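# Close a mailer box lid and lock its front tabs

## Task

Shut the mailer box lid so that all flaps sit inside the walls and the lock tabs of the front flap are caught beneath the front wall's ledge. The box must end roughly at its starting spot, not rotated, and no other object on the table may be touching it. Anything that stays in place only because the robot is holding it does not count.

## Robot and tools

Robot: a single arm with a two-finger parallel gripper. The fingers extend along the gripper's own +x axis and close along its y axis. The reported end_effector_position is the point midway between the finger pads, about 3 to 4 cm short of the fingertips.

Frame: every pose is in the scene frame. Its origin is on the tabletop directly under the arm's base, +z is up, and +y lies to the left when facing along +x. Positions are in metres. Orientations are unit quaternions written w first (qw, qx, qy, qz). The base may sit slightly tilted relative to the table, and the printed hand position gets less accurate at long reach.

Row format: 8 numbers, x, y, z, qw, qx, qy, qz, opening. This is an absolute gripper pose in the scene frame, not an offset. Opening runs from -1 to 1: +1 means fully open (0.088 m), empty fingers touch at about -0.80, and values below that close no further. Fully open to closed takes at least about 0.5 s. To keep holding something, command an opening roughly 0.07 below the grip_measured reading. A smaller gap gives a lighter hold.

execute_actions(actions): a list of actions run one after another. Each action is a list of up to 15 rows, one row per control step of 1/30 s. If an action has fewer rows, its last row is held for the remaining steps of that action. An empty list moves nothing and just returns state and images. A target more than 0.6 m from the gripper's position at the start of its action, along any gripper axis, gets that action refused. If the first action fails this check, or any action is malformed, the whole call does nothing. On every step the command is clipped to within 70 mm and 16 degrees of the measured pose, so a distant target may need several actions. Resend the quaternion you want in every row, because the reported one can drift.

move(target, speed, blocking): target is one 8-number row, an absolute pose. The gripper follows a straight path toward it. speed is the top path speed in m/s, from 0.002 to 0.5, default 0.25. Turning is capped at twice that value in rad/s. A path lasts 0.5 to 10 s and stops early if longer. The opening is sent when the move begins. The path does not avoid obstacles, and the gripper can lag, stray, or overshoot the speed, especially when the arm is stretched out. Faster contact hits harder, and a target set deeper past the contact point pushes harder. The result adds a 'move:' line. It gives the ending (done = at rest near target; otherwise off_target, moving, held, fault, etc.), the limits that acted (paced = the pose was clipped; held = a check blocked some steps, after which the arm may jump faster), and the remaining distance. With blocking=false the call returns after 0.5 s while the arm keeps going. Until the move is shown as ended, use wait or stop before sending new rows or moves.

wait(seconds): 0 to 10. Lets the scene run while the last command is held. It returns early if a running move finishes.

stop(): brakes a running move. It needs stopping distance, more after fast motion. The fingers keep moving.

zoom_image(camera, region): a closer look at the latest image from cam_head_left, cam_head_right, cam_high, cam_low or cam_wrist. region is [x0, y0, x1, y1] in pixels with the origin at the top-left, at most 504x504. Full images are 672x504.

show_instructions(): shows the reference pages for the scene. It moves nothing.

finished_scene(scene): ends the current scene, given its number, after the last command has been held. It cannot be undone and it reports success. The box must stay closed without the robot's help.

Result lines: the state gives gripper pose and linear/angular velocity. 'Hand target' is the pose the controller is currently driving toward. 'pose unreachable' means the clearance check, which treats the mount or post as part of the arm, altered or blocked the command. Joint positions are listed as waist, shoulder, elbow, wrist pitch, wrist yaw, wrist roll (rad), then the finger-pad gap (m). Ranges: waist -3.054..3.054, shoulder 0..3.142, elbow 0..2.356, wrist pitch -1.571..1.571, wrist yaw -1.571..1.571, wrist roll -3.142..3.142. grip_measured is the opening on the command scale. It may be off by about 1 mm, and during a firm squeeze it reads up to about 3 mm (0.061) narrower. grip_effort_n is the gripper motor's effort, negative when closing, capped near 83 N. It is biased and does not return to zero when the fingers are idle. The external torque lines estimate outside load on each joint and include friction and the weight of any held part. Step readings list positions at some steps, with HELD marking steps that were held back.

Cautions: joint friction can leave the gripper short of its target or slightly tilted, and a tiny move may not happen at all, so check the result and correct. If any joint's contact torque reaches its load limit (waist 17, shoulder 21.1, elbow 21, wrist pitch 5.55, wrist yaw 5.53, wrist roll 5.19 N m), the arm halts for 10 s and the rest of the call is skipped. Holding loads heats motors: a MOTOR HOT warning appears from 50 °C, and at 95 °C the arm is held (OVER-TEMPERATURE FAULT) and may lose power. Something may occasionally tug on a held part. Avoid drops, slams, hard pushes, moving or rotating the box, and anything leaving the table, which fails the task. Smooth, quick, low-effort motion is better.

Each tool is called after "Call:" in YAML: its name, and indented under it one key for each argument.

## Session

Call:
execute_actions:
  actions: []

Call:
show_instructions:

Scene clock: 0.00 s.
end_effector_position=(+0.4030, -0.1731, +0.2305) grip_measured=+0.835 grip_effort_n=n/a end_effector_quat_wxyz=(+0.885, +0.434, +0.167, +0.018) end_effector_velocity=(+0.001, -0.000, +0.005) end_effector_angular_velocity=(-0.001, -0.027, +0.007)
Joint positions: [-0.015  0.841  0.644  0.231 -0.005  0.022  0.08 ]
Joint velocities: [ 0.002 -0.002  0.002  0.007 -0.022 -0.007 -0.   ]
Joint torques (N m, as the arm reports them, + toward a larger angle): no reading
External joint torques (N m, as the arm's controller estimates them; a push from outside toward a larger angle lowers the number): no reading
Motor temperatures (°C, as the motors report them): [28 26 28 27 25 26]
Heat: hottest waist 28 °C (+0.0 °C/min).
Hand target: +0.403, -0.173, +0.230; +0.885, +0.434, +0.167, +0.018

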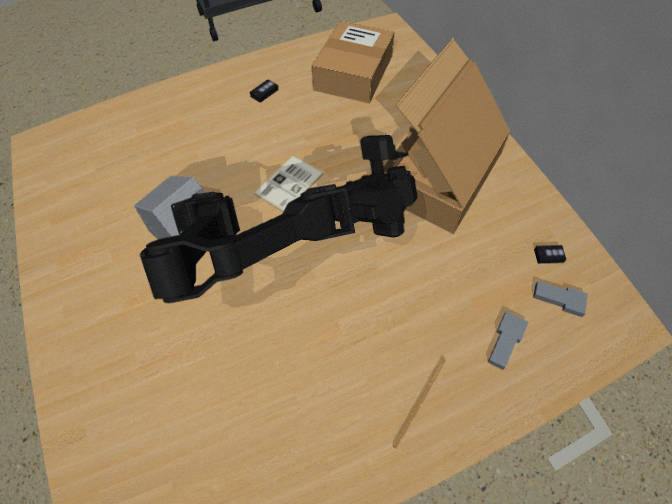

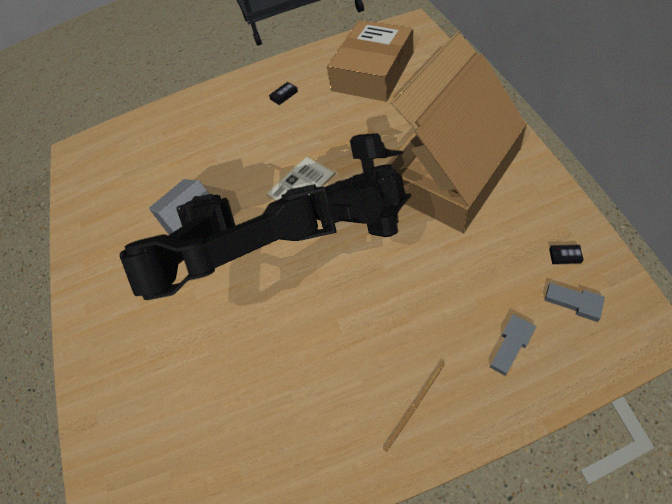

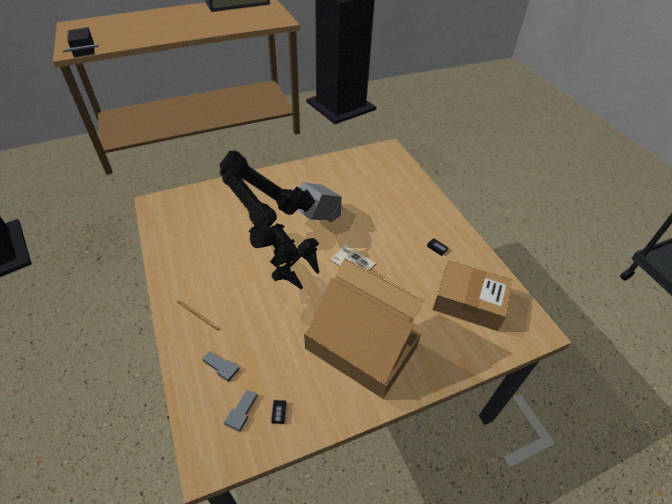

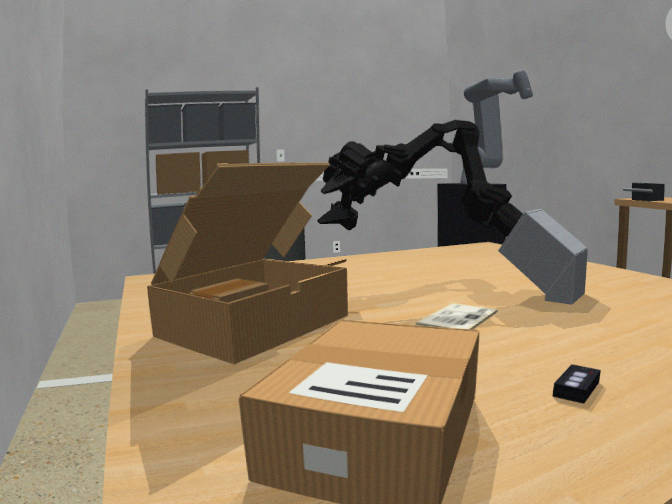

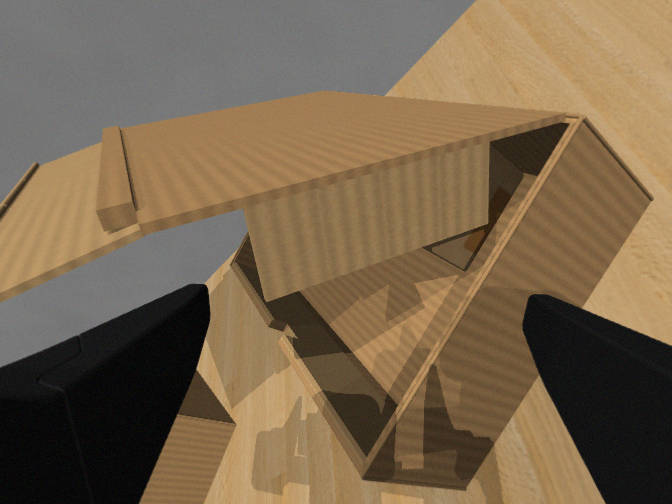

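Reference images for this scene: manual page 1, manual page 2, manual page 3, manual page 4, manual page 5, manual page 6.

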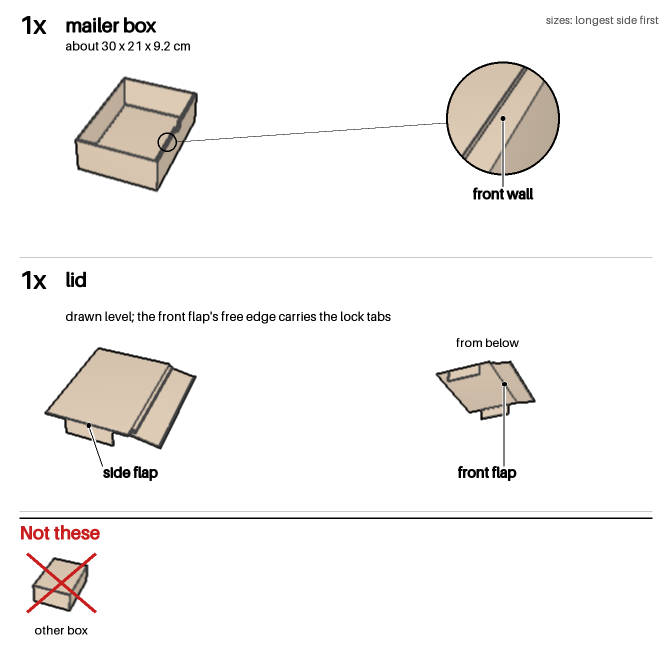

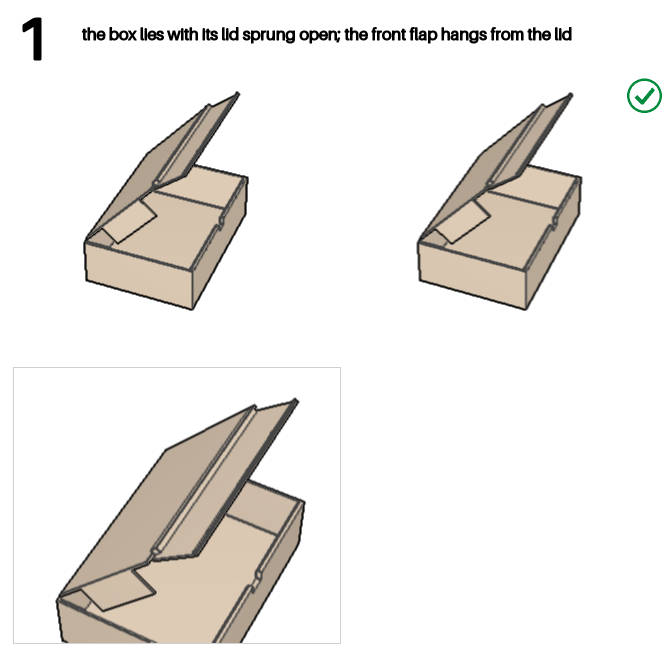

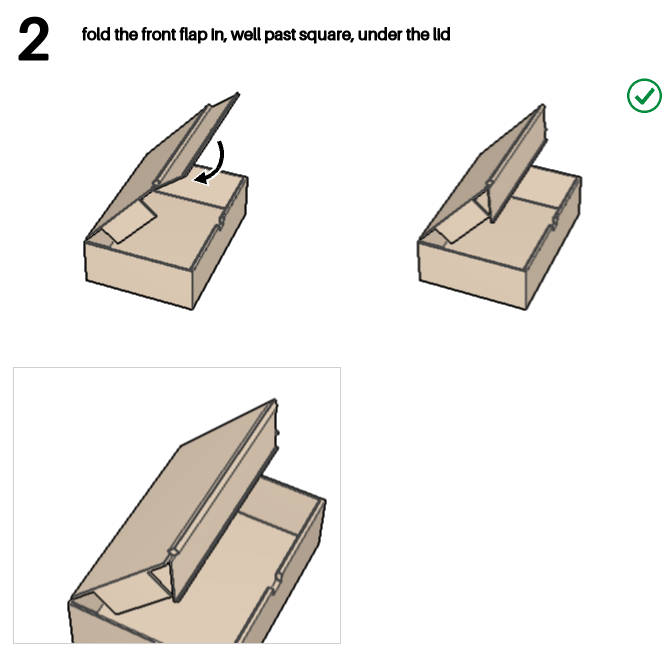

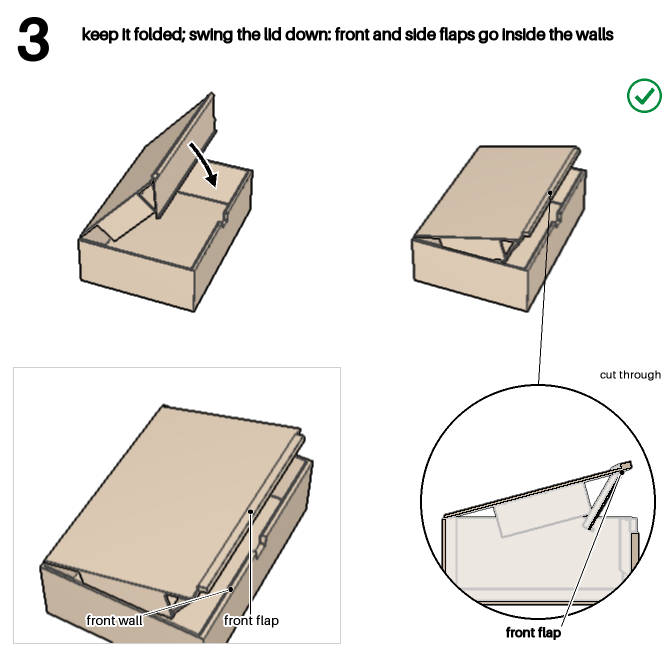

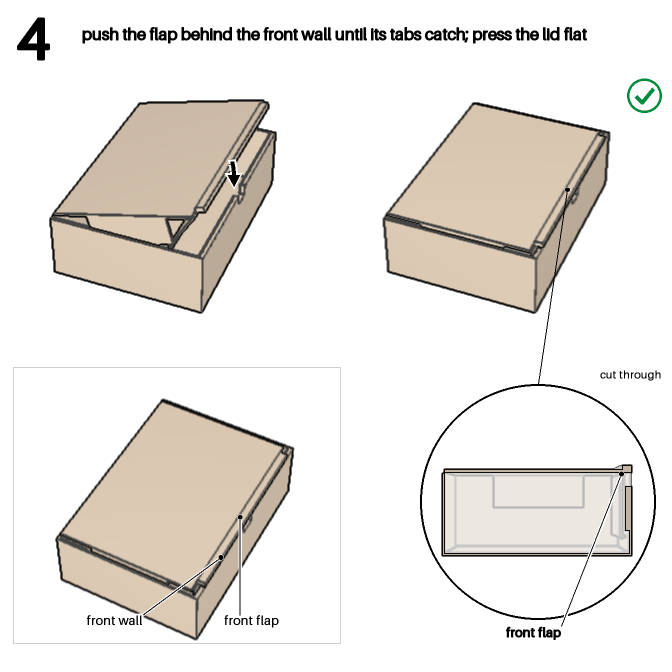

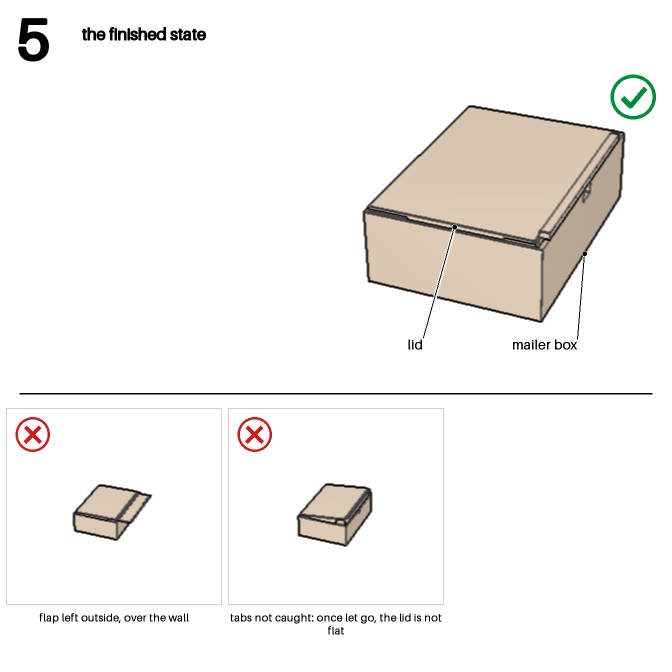

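Call:
move:
  target: [0.41,-0.115,0.365,0.910,-0.331,-0.086,0.235,0.84]
  speed: 0.35

Call:
move:
  target: [0.483,-0.073,0.365,0.910,-0.331,-0.086,0.235,0.84]
  speed: 0.12

Scene clock: 8.93 s.
end_effector_position=(+0.4092, -0.1146, +0.3646) grip_measured=+0.838 grip_effort_n=17.0 end_effector_quat_wxyz=(+0.911, -0.328, -0.088, +0.234) end_effector_velocity=(-0.003, +0.006, -0.004) end_effector_angular_velocity=(-0.029, +0.004, +0.033)
Joint positions: [ 0.458  0.913  0.887 -0.026  0.048 -1.648  0.08 ]
Joint velocities: [-0.002  0.002  0.002 -0.037 -0.007 -0.022  0.   ]
Joint torques (N m, as the arm reports them, + toward a larger angle): [ 2.79 -0.25  5.85  0.85 -0.43 -0.09]
External joint torques (N m, as the arm's controller estimates them; a push from outside toward a larger angle lowers the number): [ 0.2   0.58  1.83 -0.18  0.16 -0.14]
Motor temperatures (°C, as the motors report them): [28 26 28 27 25 26]
Heat: hottest waist 28 °C (+0.0 °C/min).
Hand target: +0.410, -0.115, +0.365; +0.910, -0.332, -0.086, +0.234
Off the commanded pose: 0.001 m, 0 deg.
move: done

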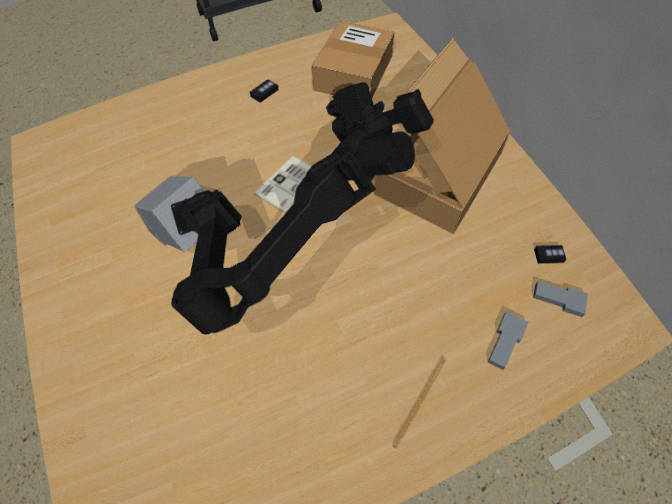

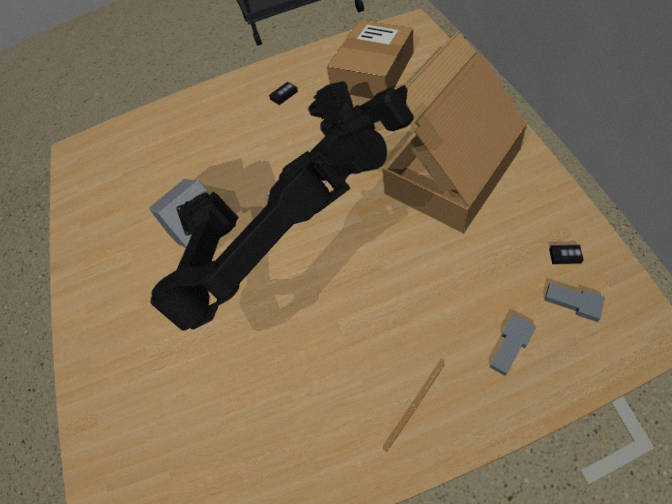

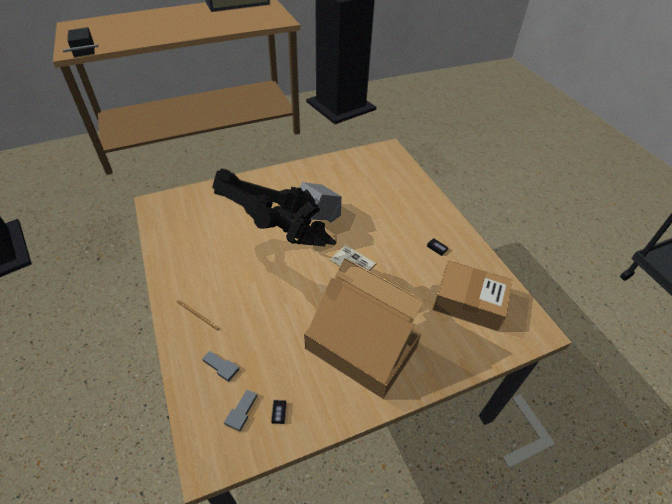

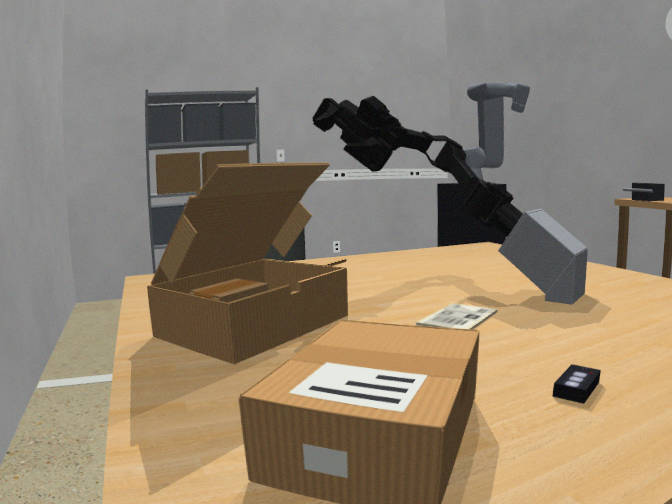

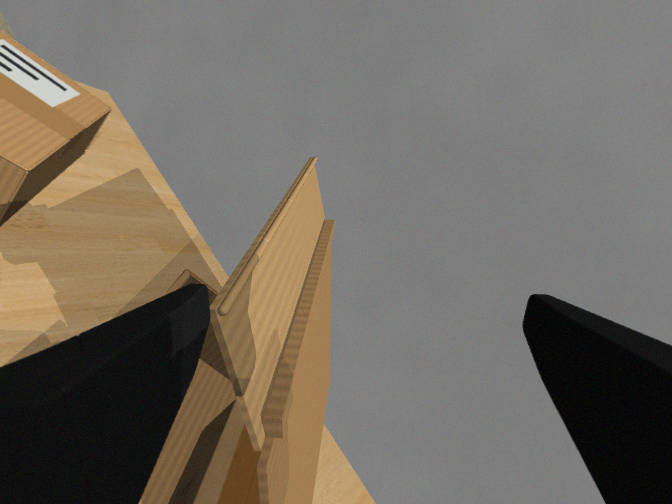

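Scene clock: 10.20 s.
end_effector_position=(+0.4807, -0.0727, +0.3649) grip_measured=+0.838 grip_effort_n=17.4 end_effector_quat_wxyz=(+0.910, -0.329, -0.085, +0.236) end_effector_velocity=(+0.002, +0.002, -0.000) end_effector_angular_velocity=(-0.002, -0.011, -0.003)
Joint positions: [ 0.449  1.245  1.035  0.152  0.044 -1.649  0.08 ]
Joint velocities: [-0.002  0.012 -0.002  0.022 -0.007 -0.007  0.   ]
Joint torques (N m, as the arm reports them, + toward a larger angle): [ 4.37 -1.36  5.97  1.23 -0.79 -0.11]
External joint torques (N m, as the arm's controller estimates them; a push from outside toward a larger angle lowers the number): [-0.2   0.96  1.69  0.16 -0.2  -0.16]
Motor temperatures (°C, as the motors report them): [28 26 28 27 25 26]
Heat: hottest waist 28 °C (+0.0 °C/min).
Hand target: +0.483, -0.073, +0.365; +0.910, -0.331, -0.086, +0.235
Off the commanded pose: 0.002 m, 0 deg.
move: done

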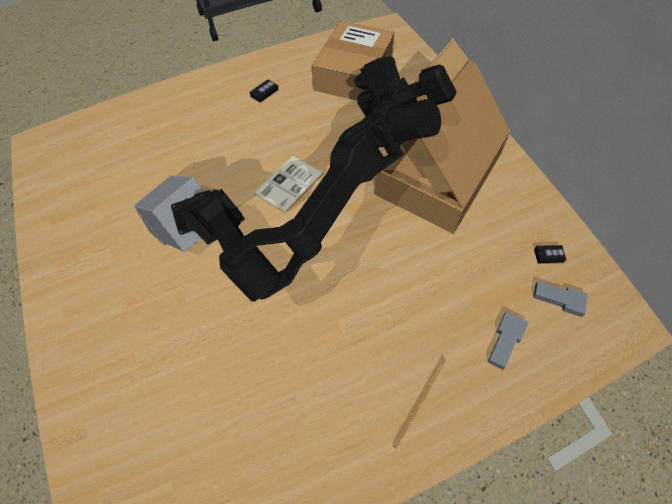

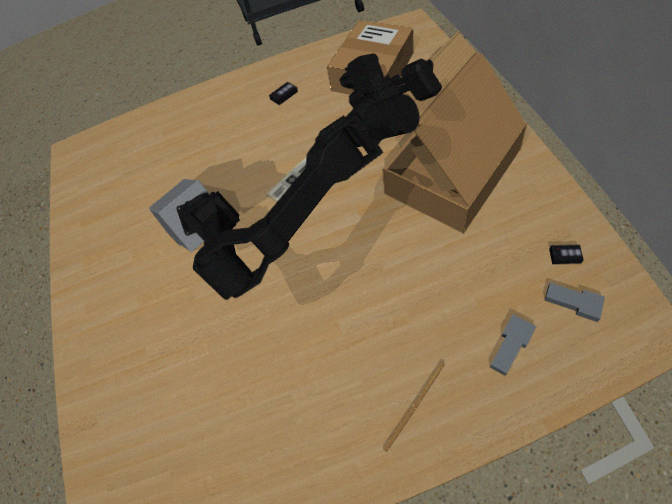

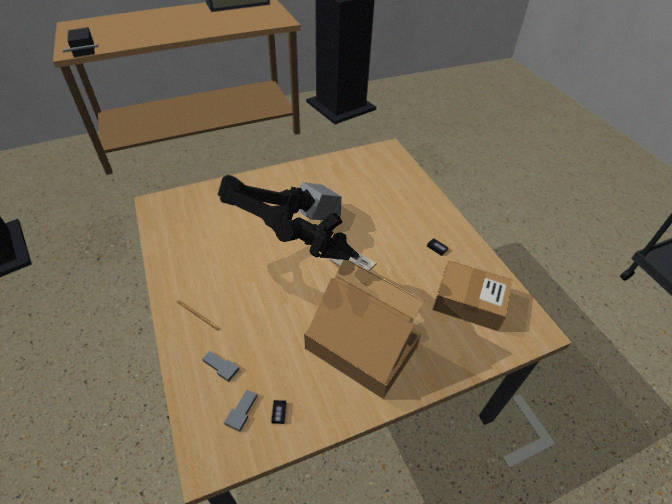

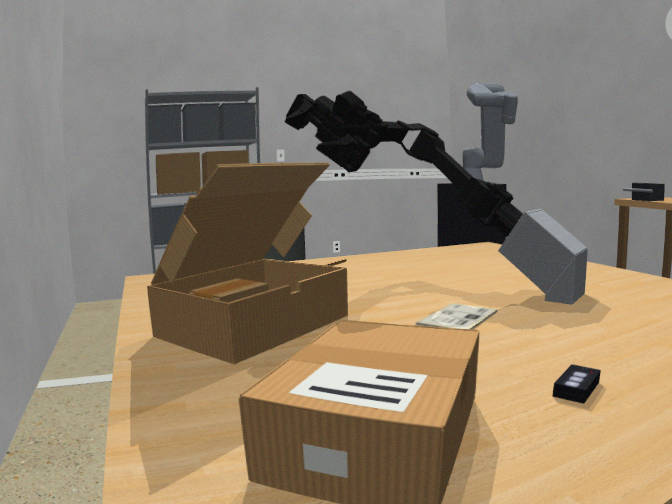

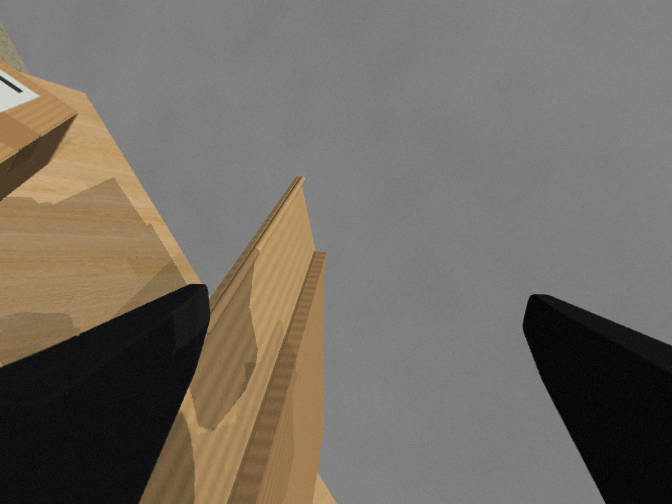

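Call:
move:
  target: [0.492,-0.089,0.335,0.910,-0.331,-0.086,0.235,0.84]
  speed: 0.04

Call:
move:
  target: [0.494,-0.093,0.313,0.910,-0.331,-0.086,0.235,0.84]
  speed: 0.03

Scene clock: 16.33 s.
end_effector_position=(+0.4908, -0.0908, +0.3377) grip_measured=+0.838 grip_effort_n=17.4 end_effector_quat_wxyz=(+0.911, -0.329, -0.086, +0.233) end_effector_velocity=(+0.000, -0.000, -0.007) end_effector_angular_velocity=(-0.012, +0.010, +0.004)
Joint positions: [ 0.316  1.249  1.036  0.162 -0.09  -1.656  0.08 ]
Joint velocities: [-0.017  0.002 -0.002 -0.007 -0.007 -0.007 -0.   ]
Joint torques (N m, as the arm reports them, + toward a larger angle): [ 4.39 -1.94  5.11  1.25 -0.8  -0.1 ]
External joint torques (N m, as the arm's controller estimates them; a push from outside toward a larger angle lowers the number): [-0.2   1.26  0.78  0.18 -0.19 -0.14]
Motor temperatures (°C, as the motors report them): [29 26 29 28 25 26]
Heat: hottest waist 29 °C (+3.7 °C/min).
Hand target: +0.492, -0.089, +0.335; +0.910, -0.331, -0.086, +0.235
Off the commanded pose: 0.003 m, 0 deg.
move: done

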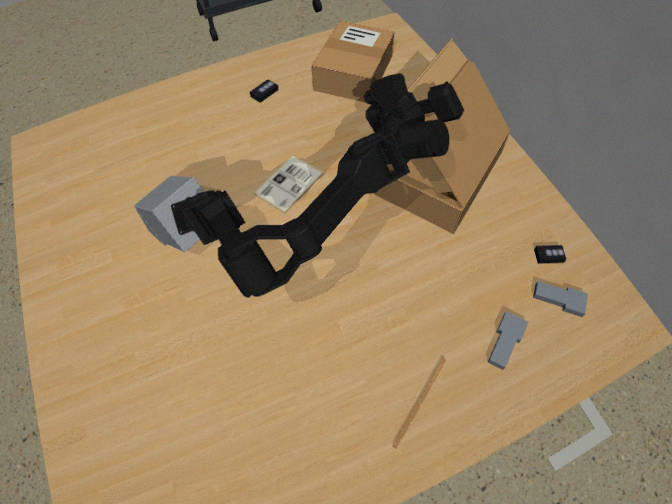

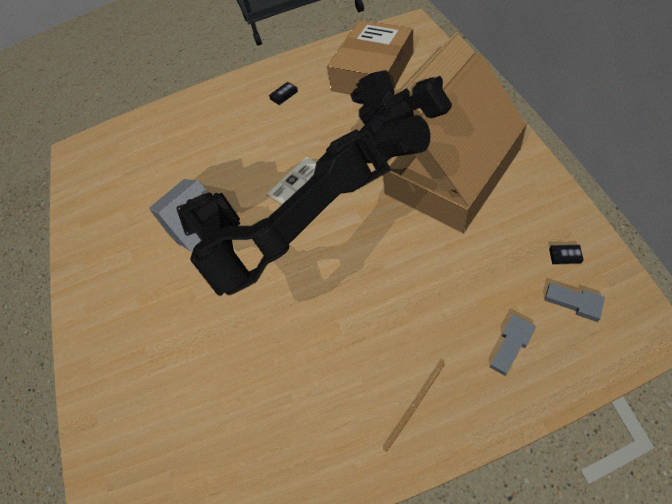

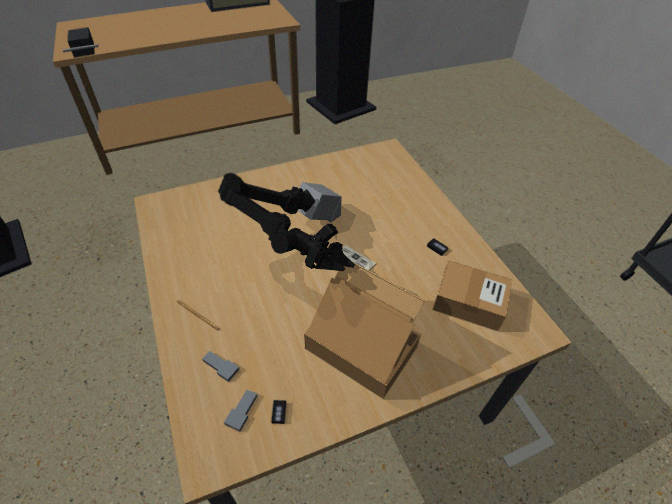

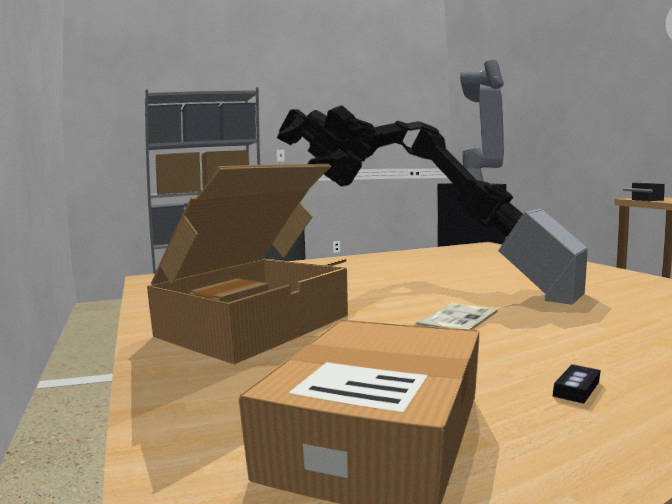

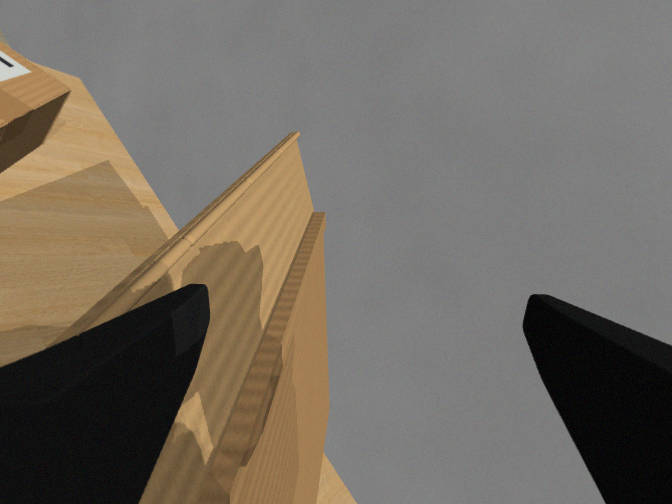

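Scene clock: 17.47 s.
end_effector_position=(+0.4943, -0.0979, +0.3181) grip_measured=+0.838 grip_effort_n=17.4 end_effector_quat_wxyz=(+0.912, -0.330, -0.087, +0.229) end_effector_velocity=(-0.001, +0.002, -0.004) end_effector_angular_velocity=(+0.005, +0.011, +0.010)
Joint positions: [ 0.236  1.256  1.015  0.199 -0.169 -1.66   0.08 ]
Joint velocities: [-0.007  0.002 -0.002 -0.007 -0.007  0.007 -0.   ]
Joint torques (N m, as the arm reports them, + toward a larger angle): [ 4.38 -2.29  3.89  1.21 -0.79 -0.09]
External joint torques (N m, as the arm's controller estimates them; a push from outside toward a larger angle lowers the number): [-0.24  1.33 -0.36  0.18 -0.19 -0.14]
Motor temperatures (°C, as the motors report them): [29 26 29 28 25 26]
Heat: hottest waist 29 °C (+3.4 °C/min).
Hand target: +0.494, -0.093, +0.313; +0.910, -0.331, -0.086, +0.235
Off the commanded pose: 0.007 m, 1 deg.
move: done

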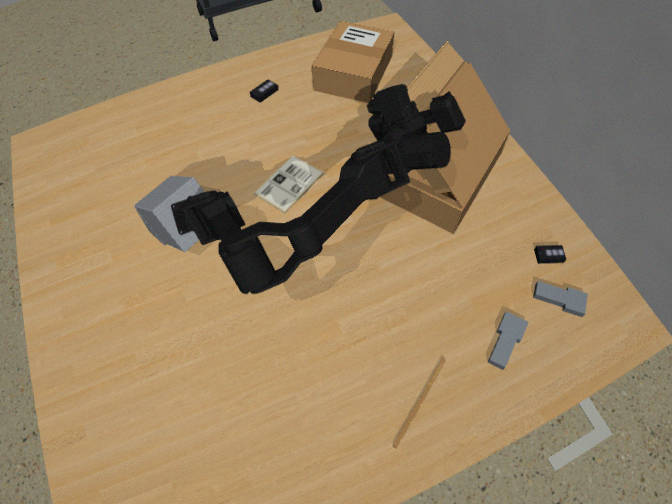

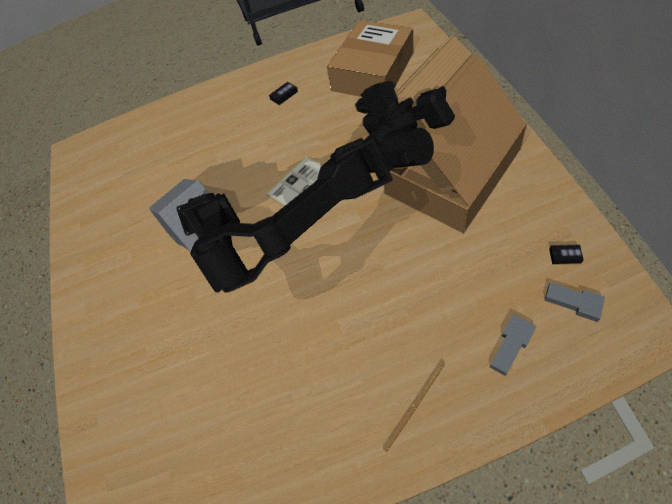

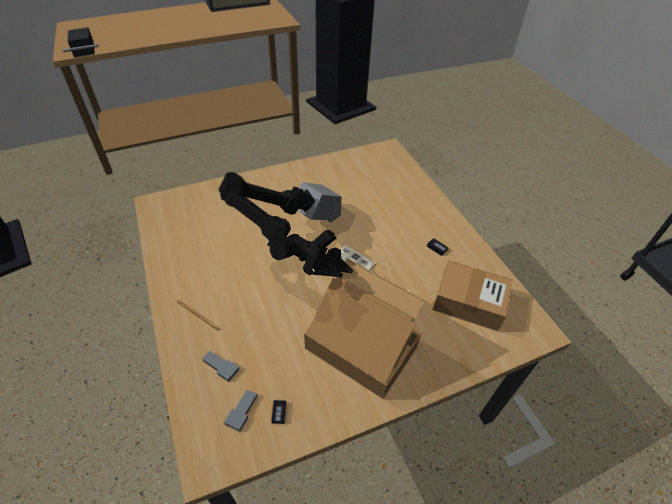

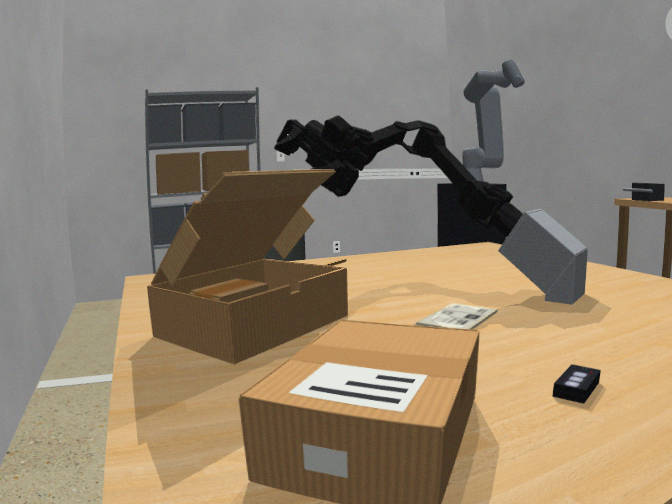

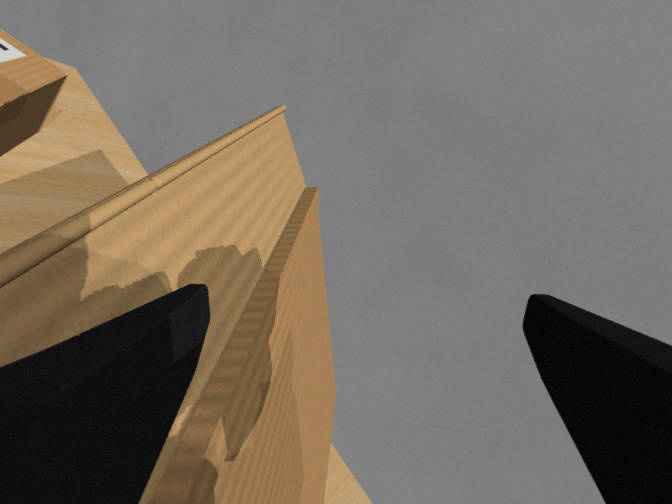

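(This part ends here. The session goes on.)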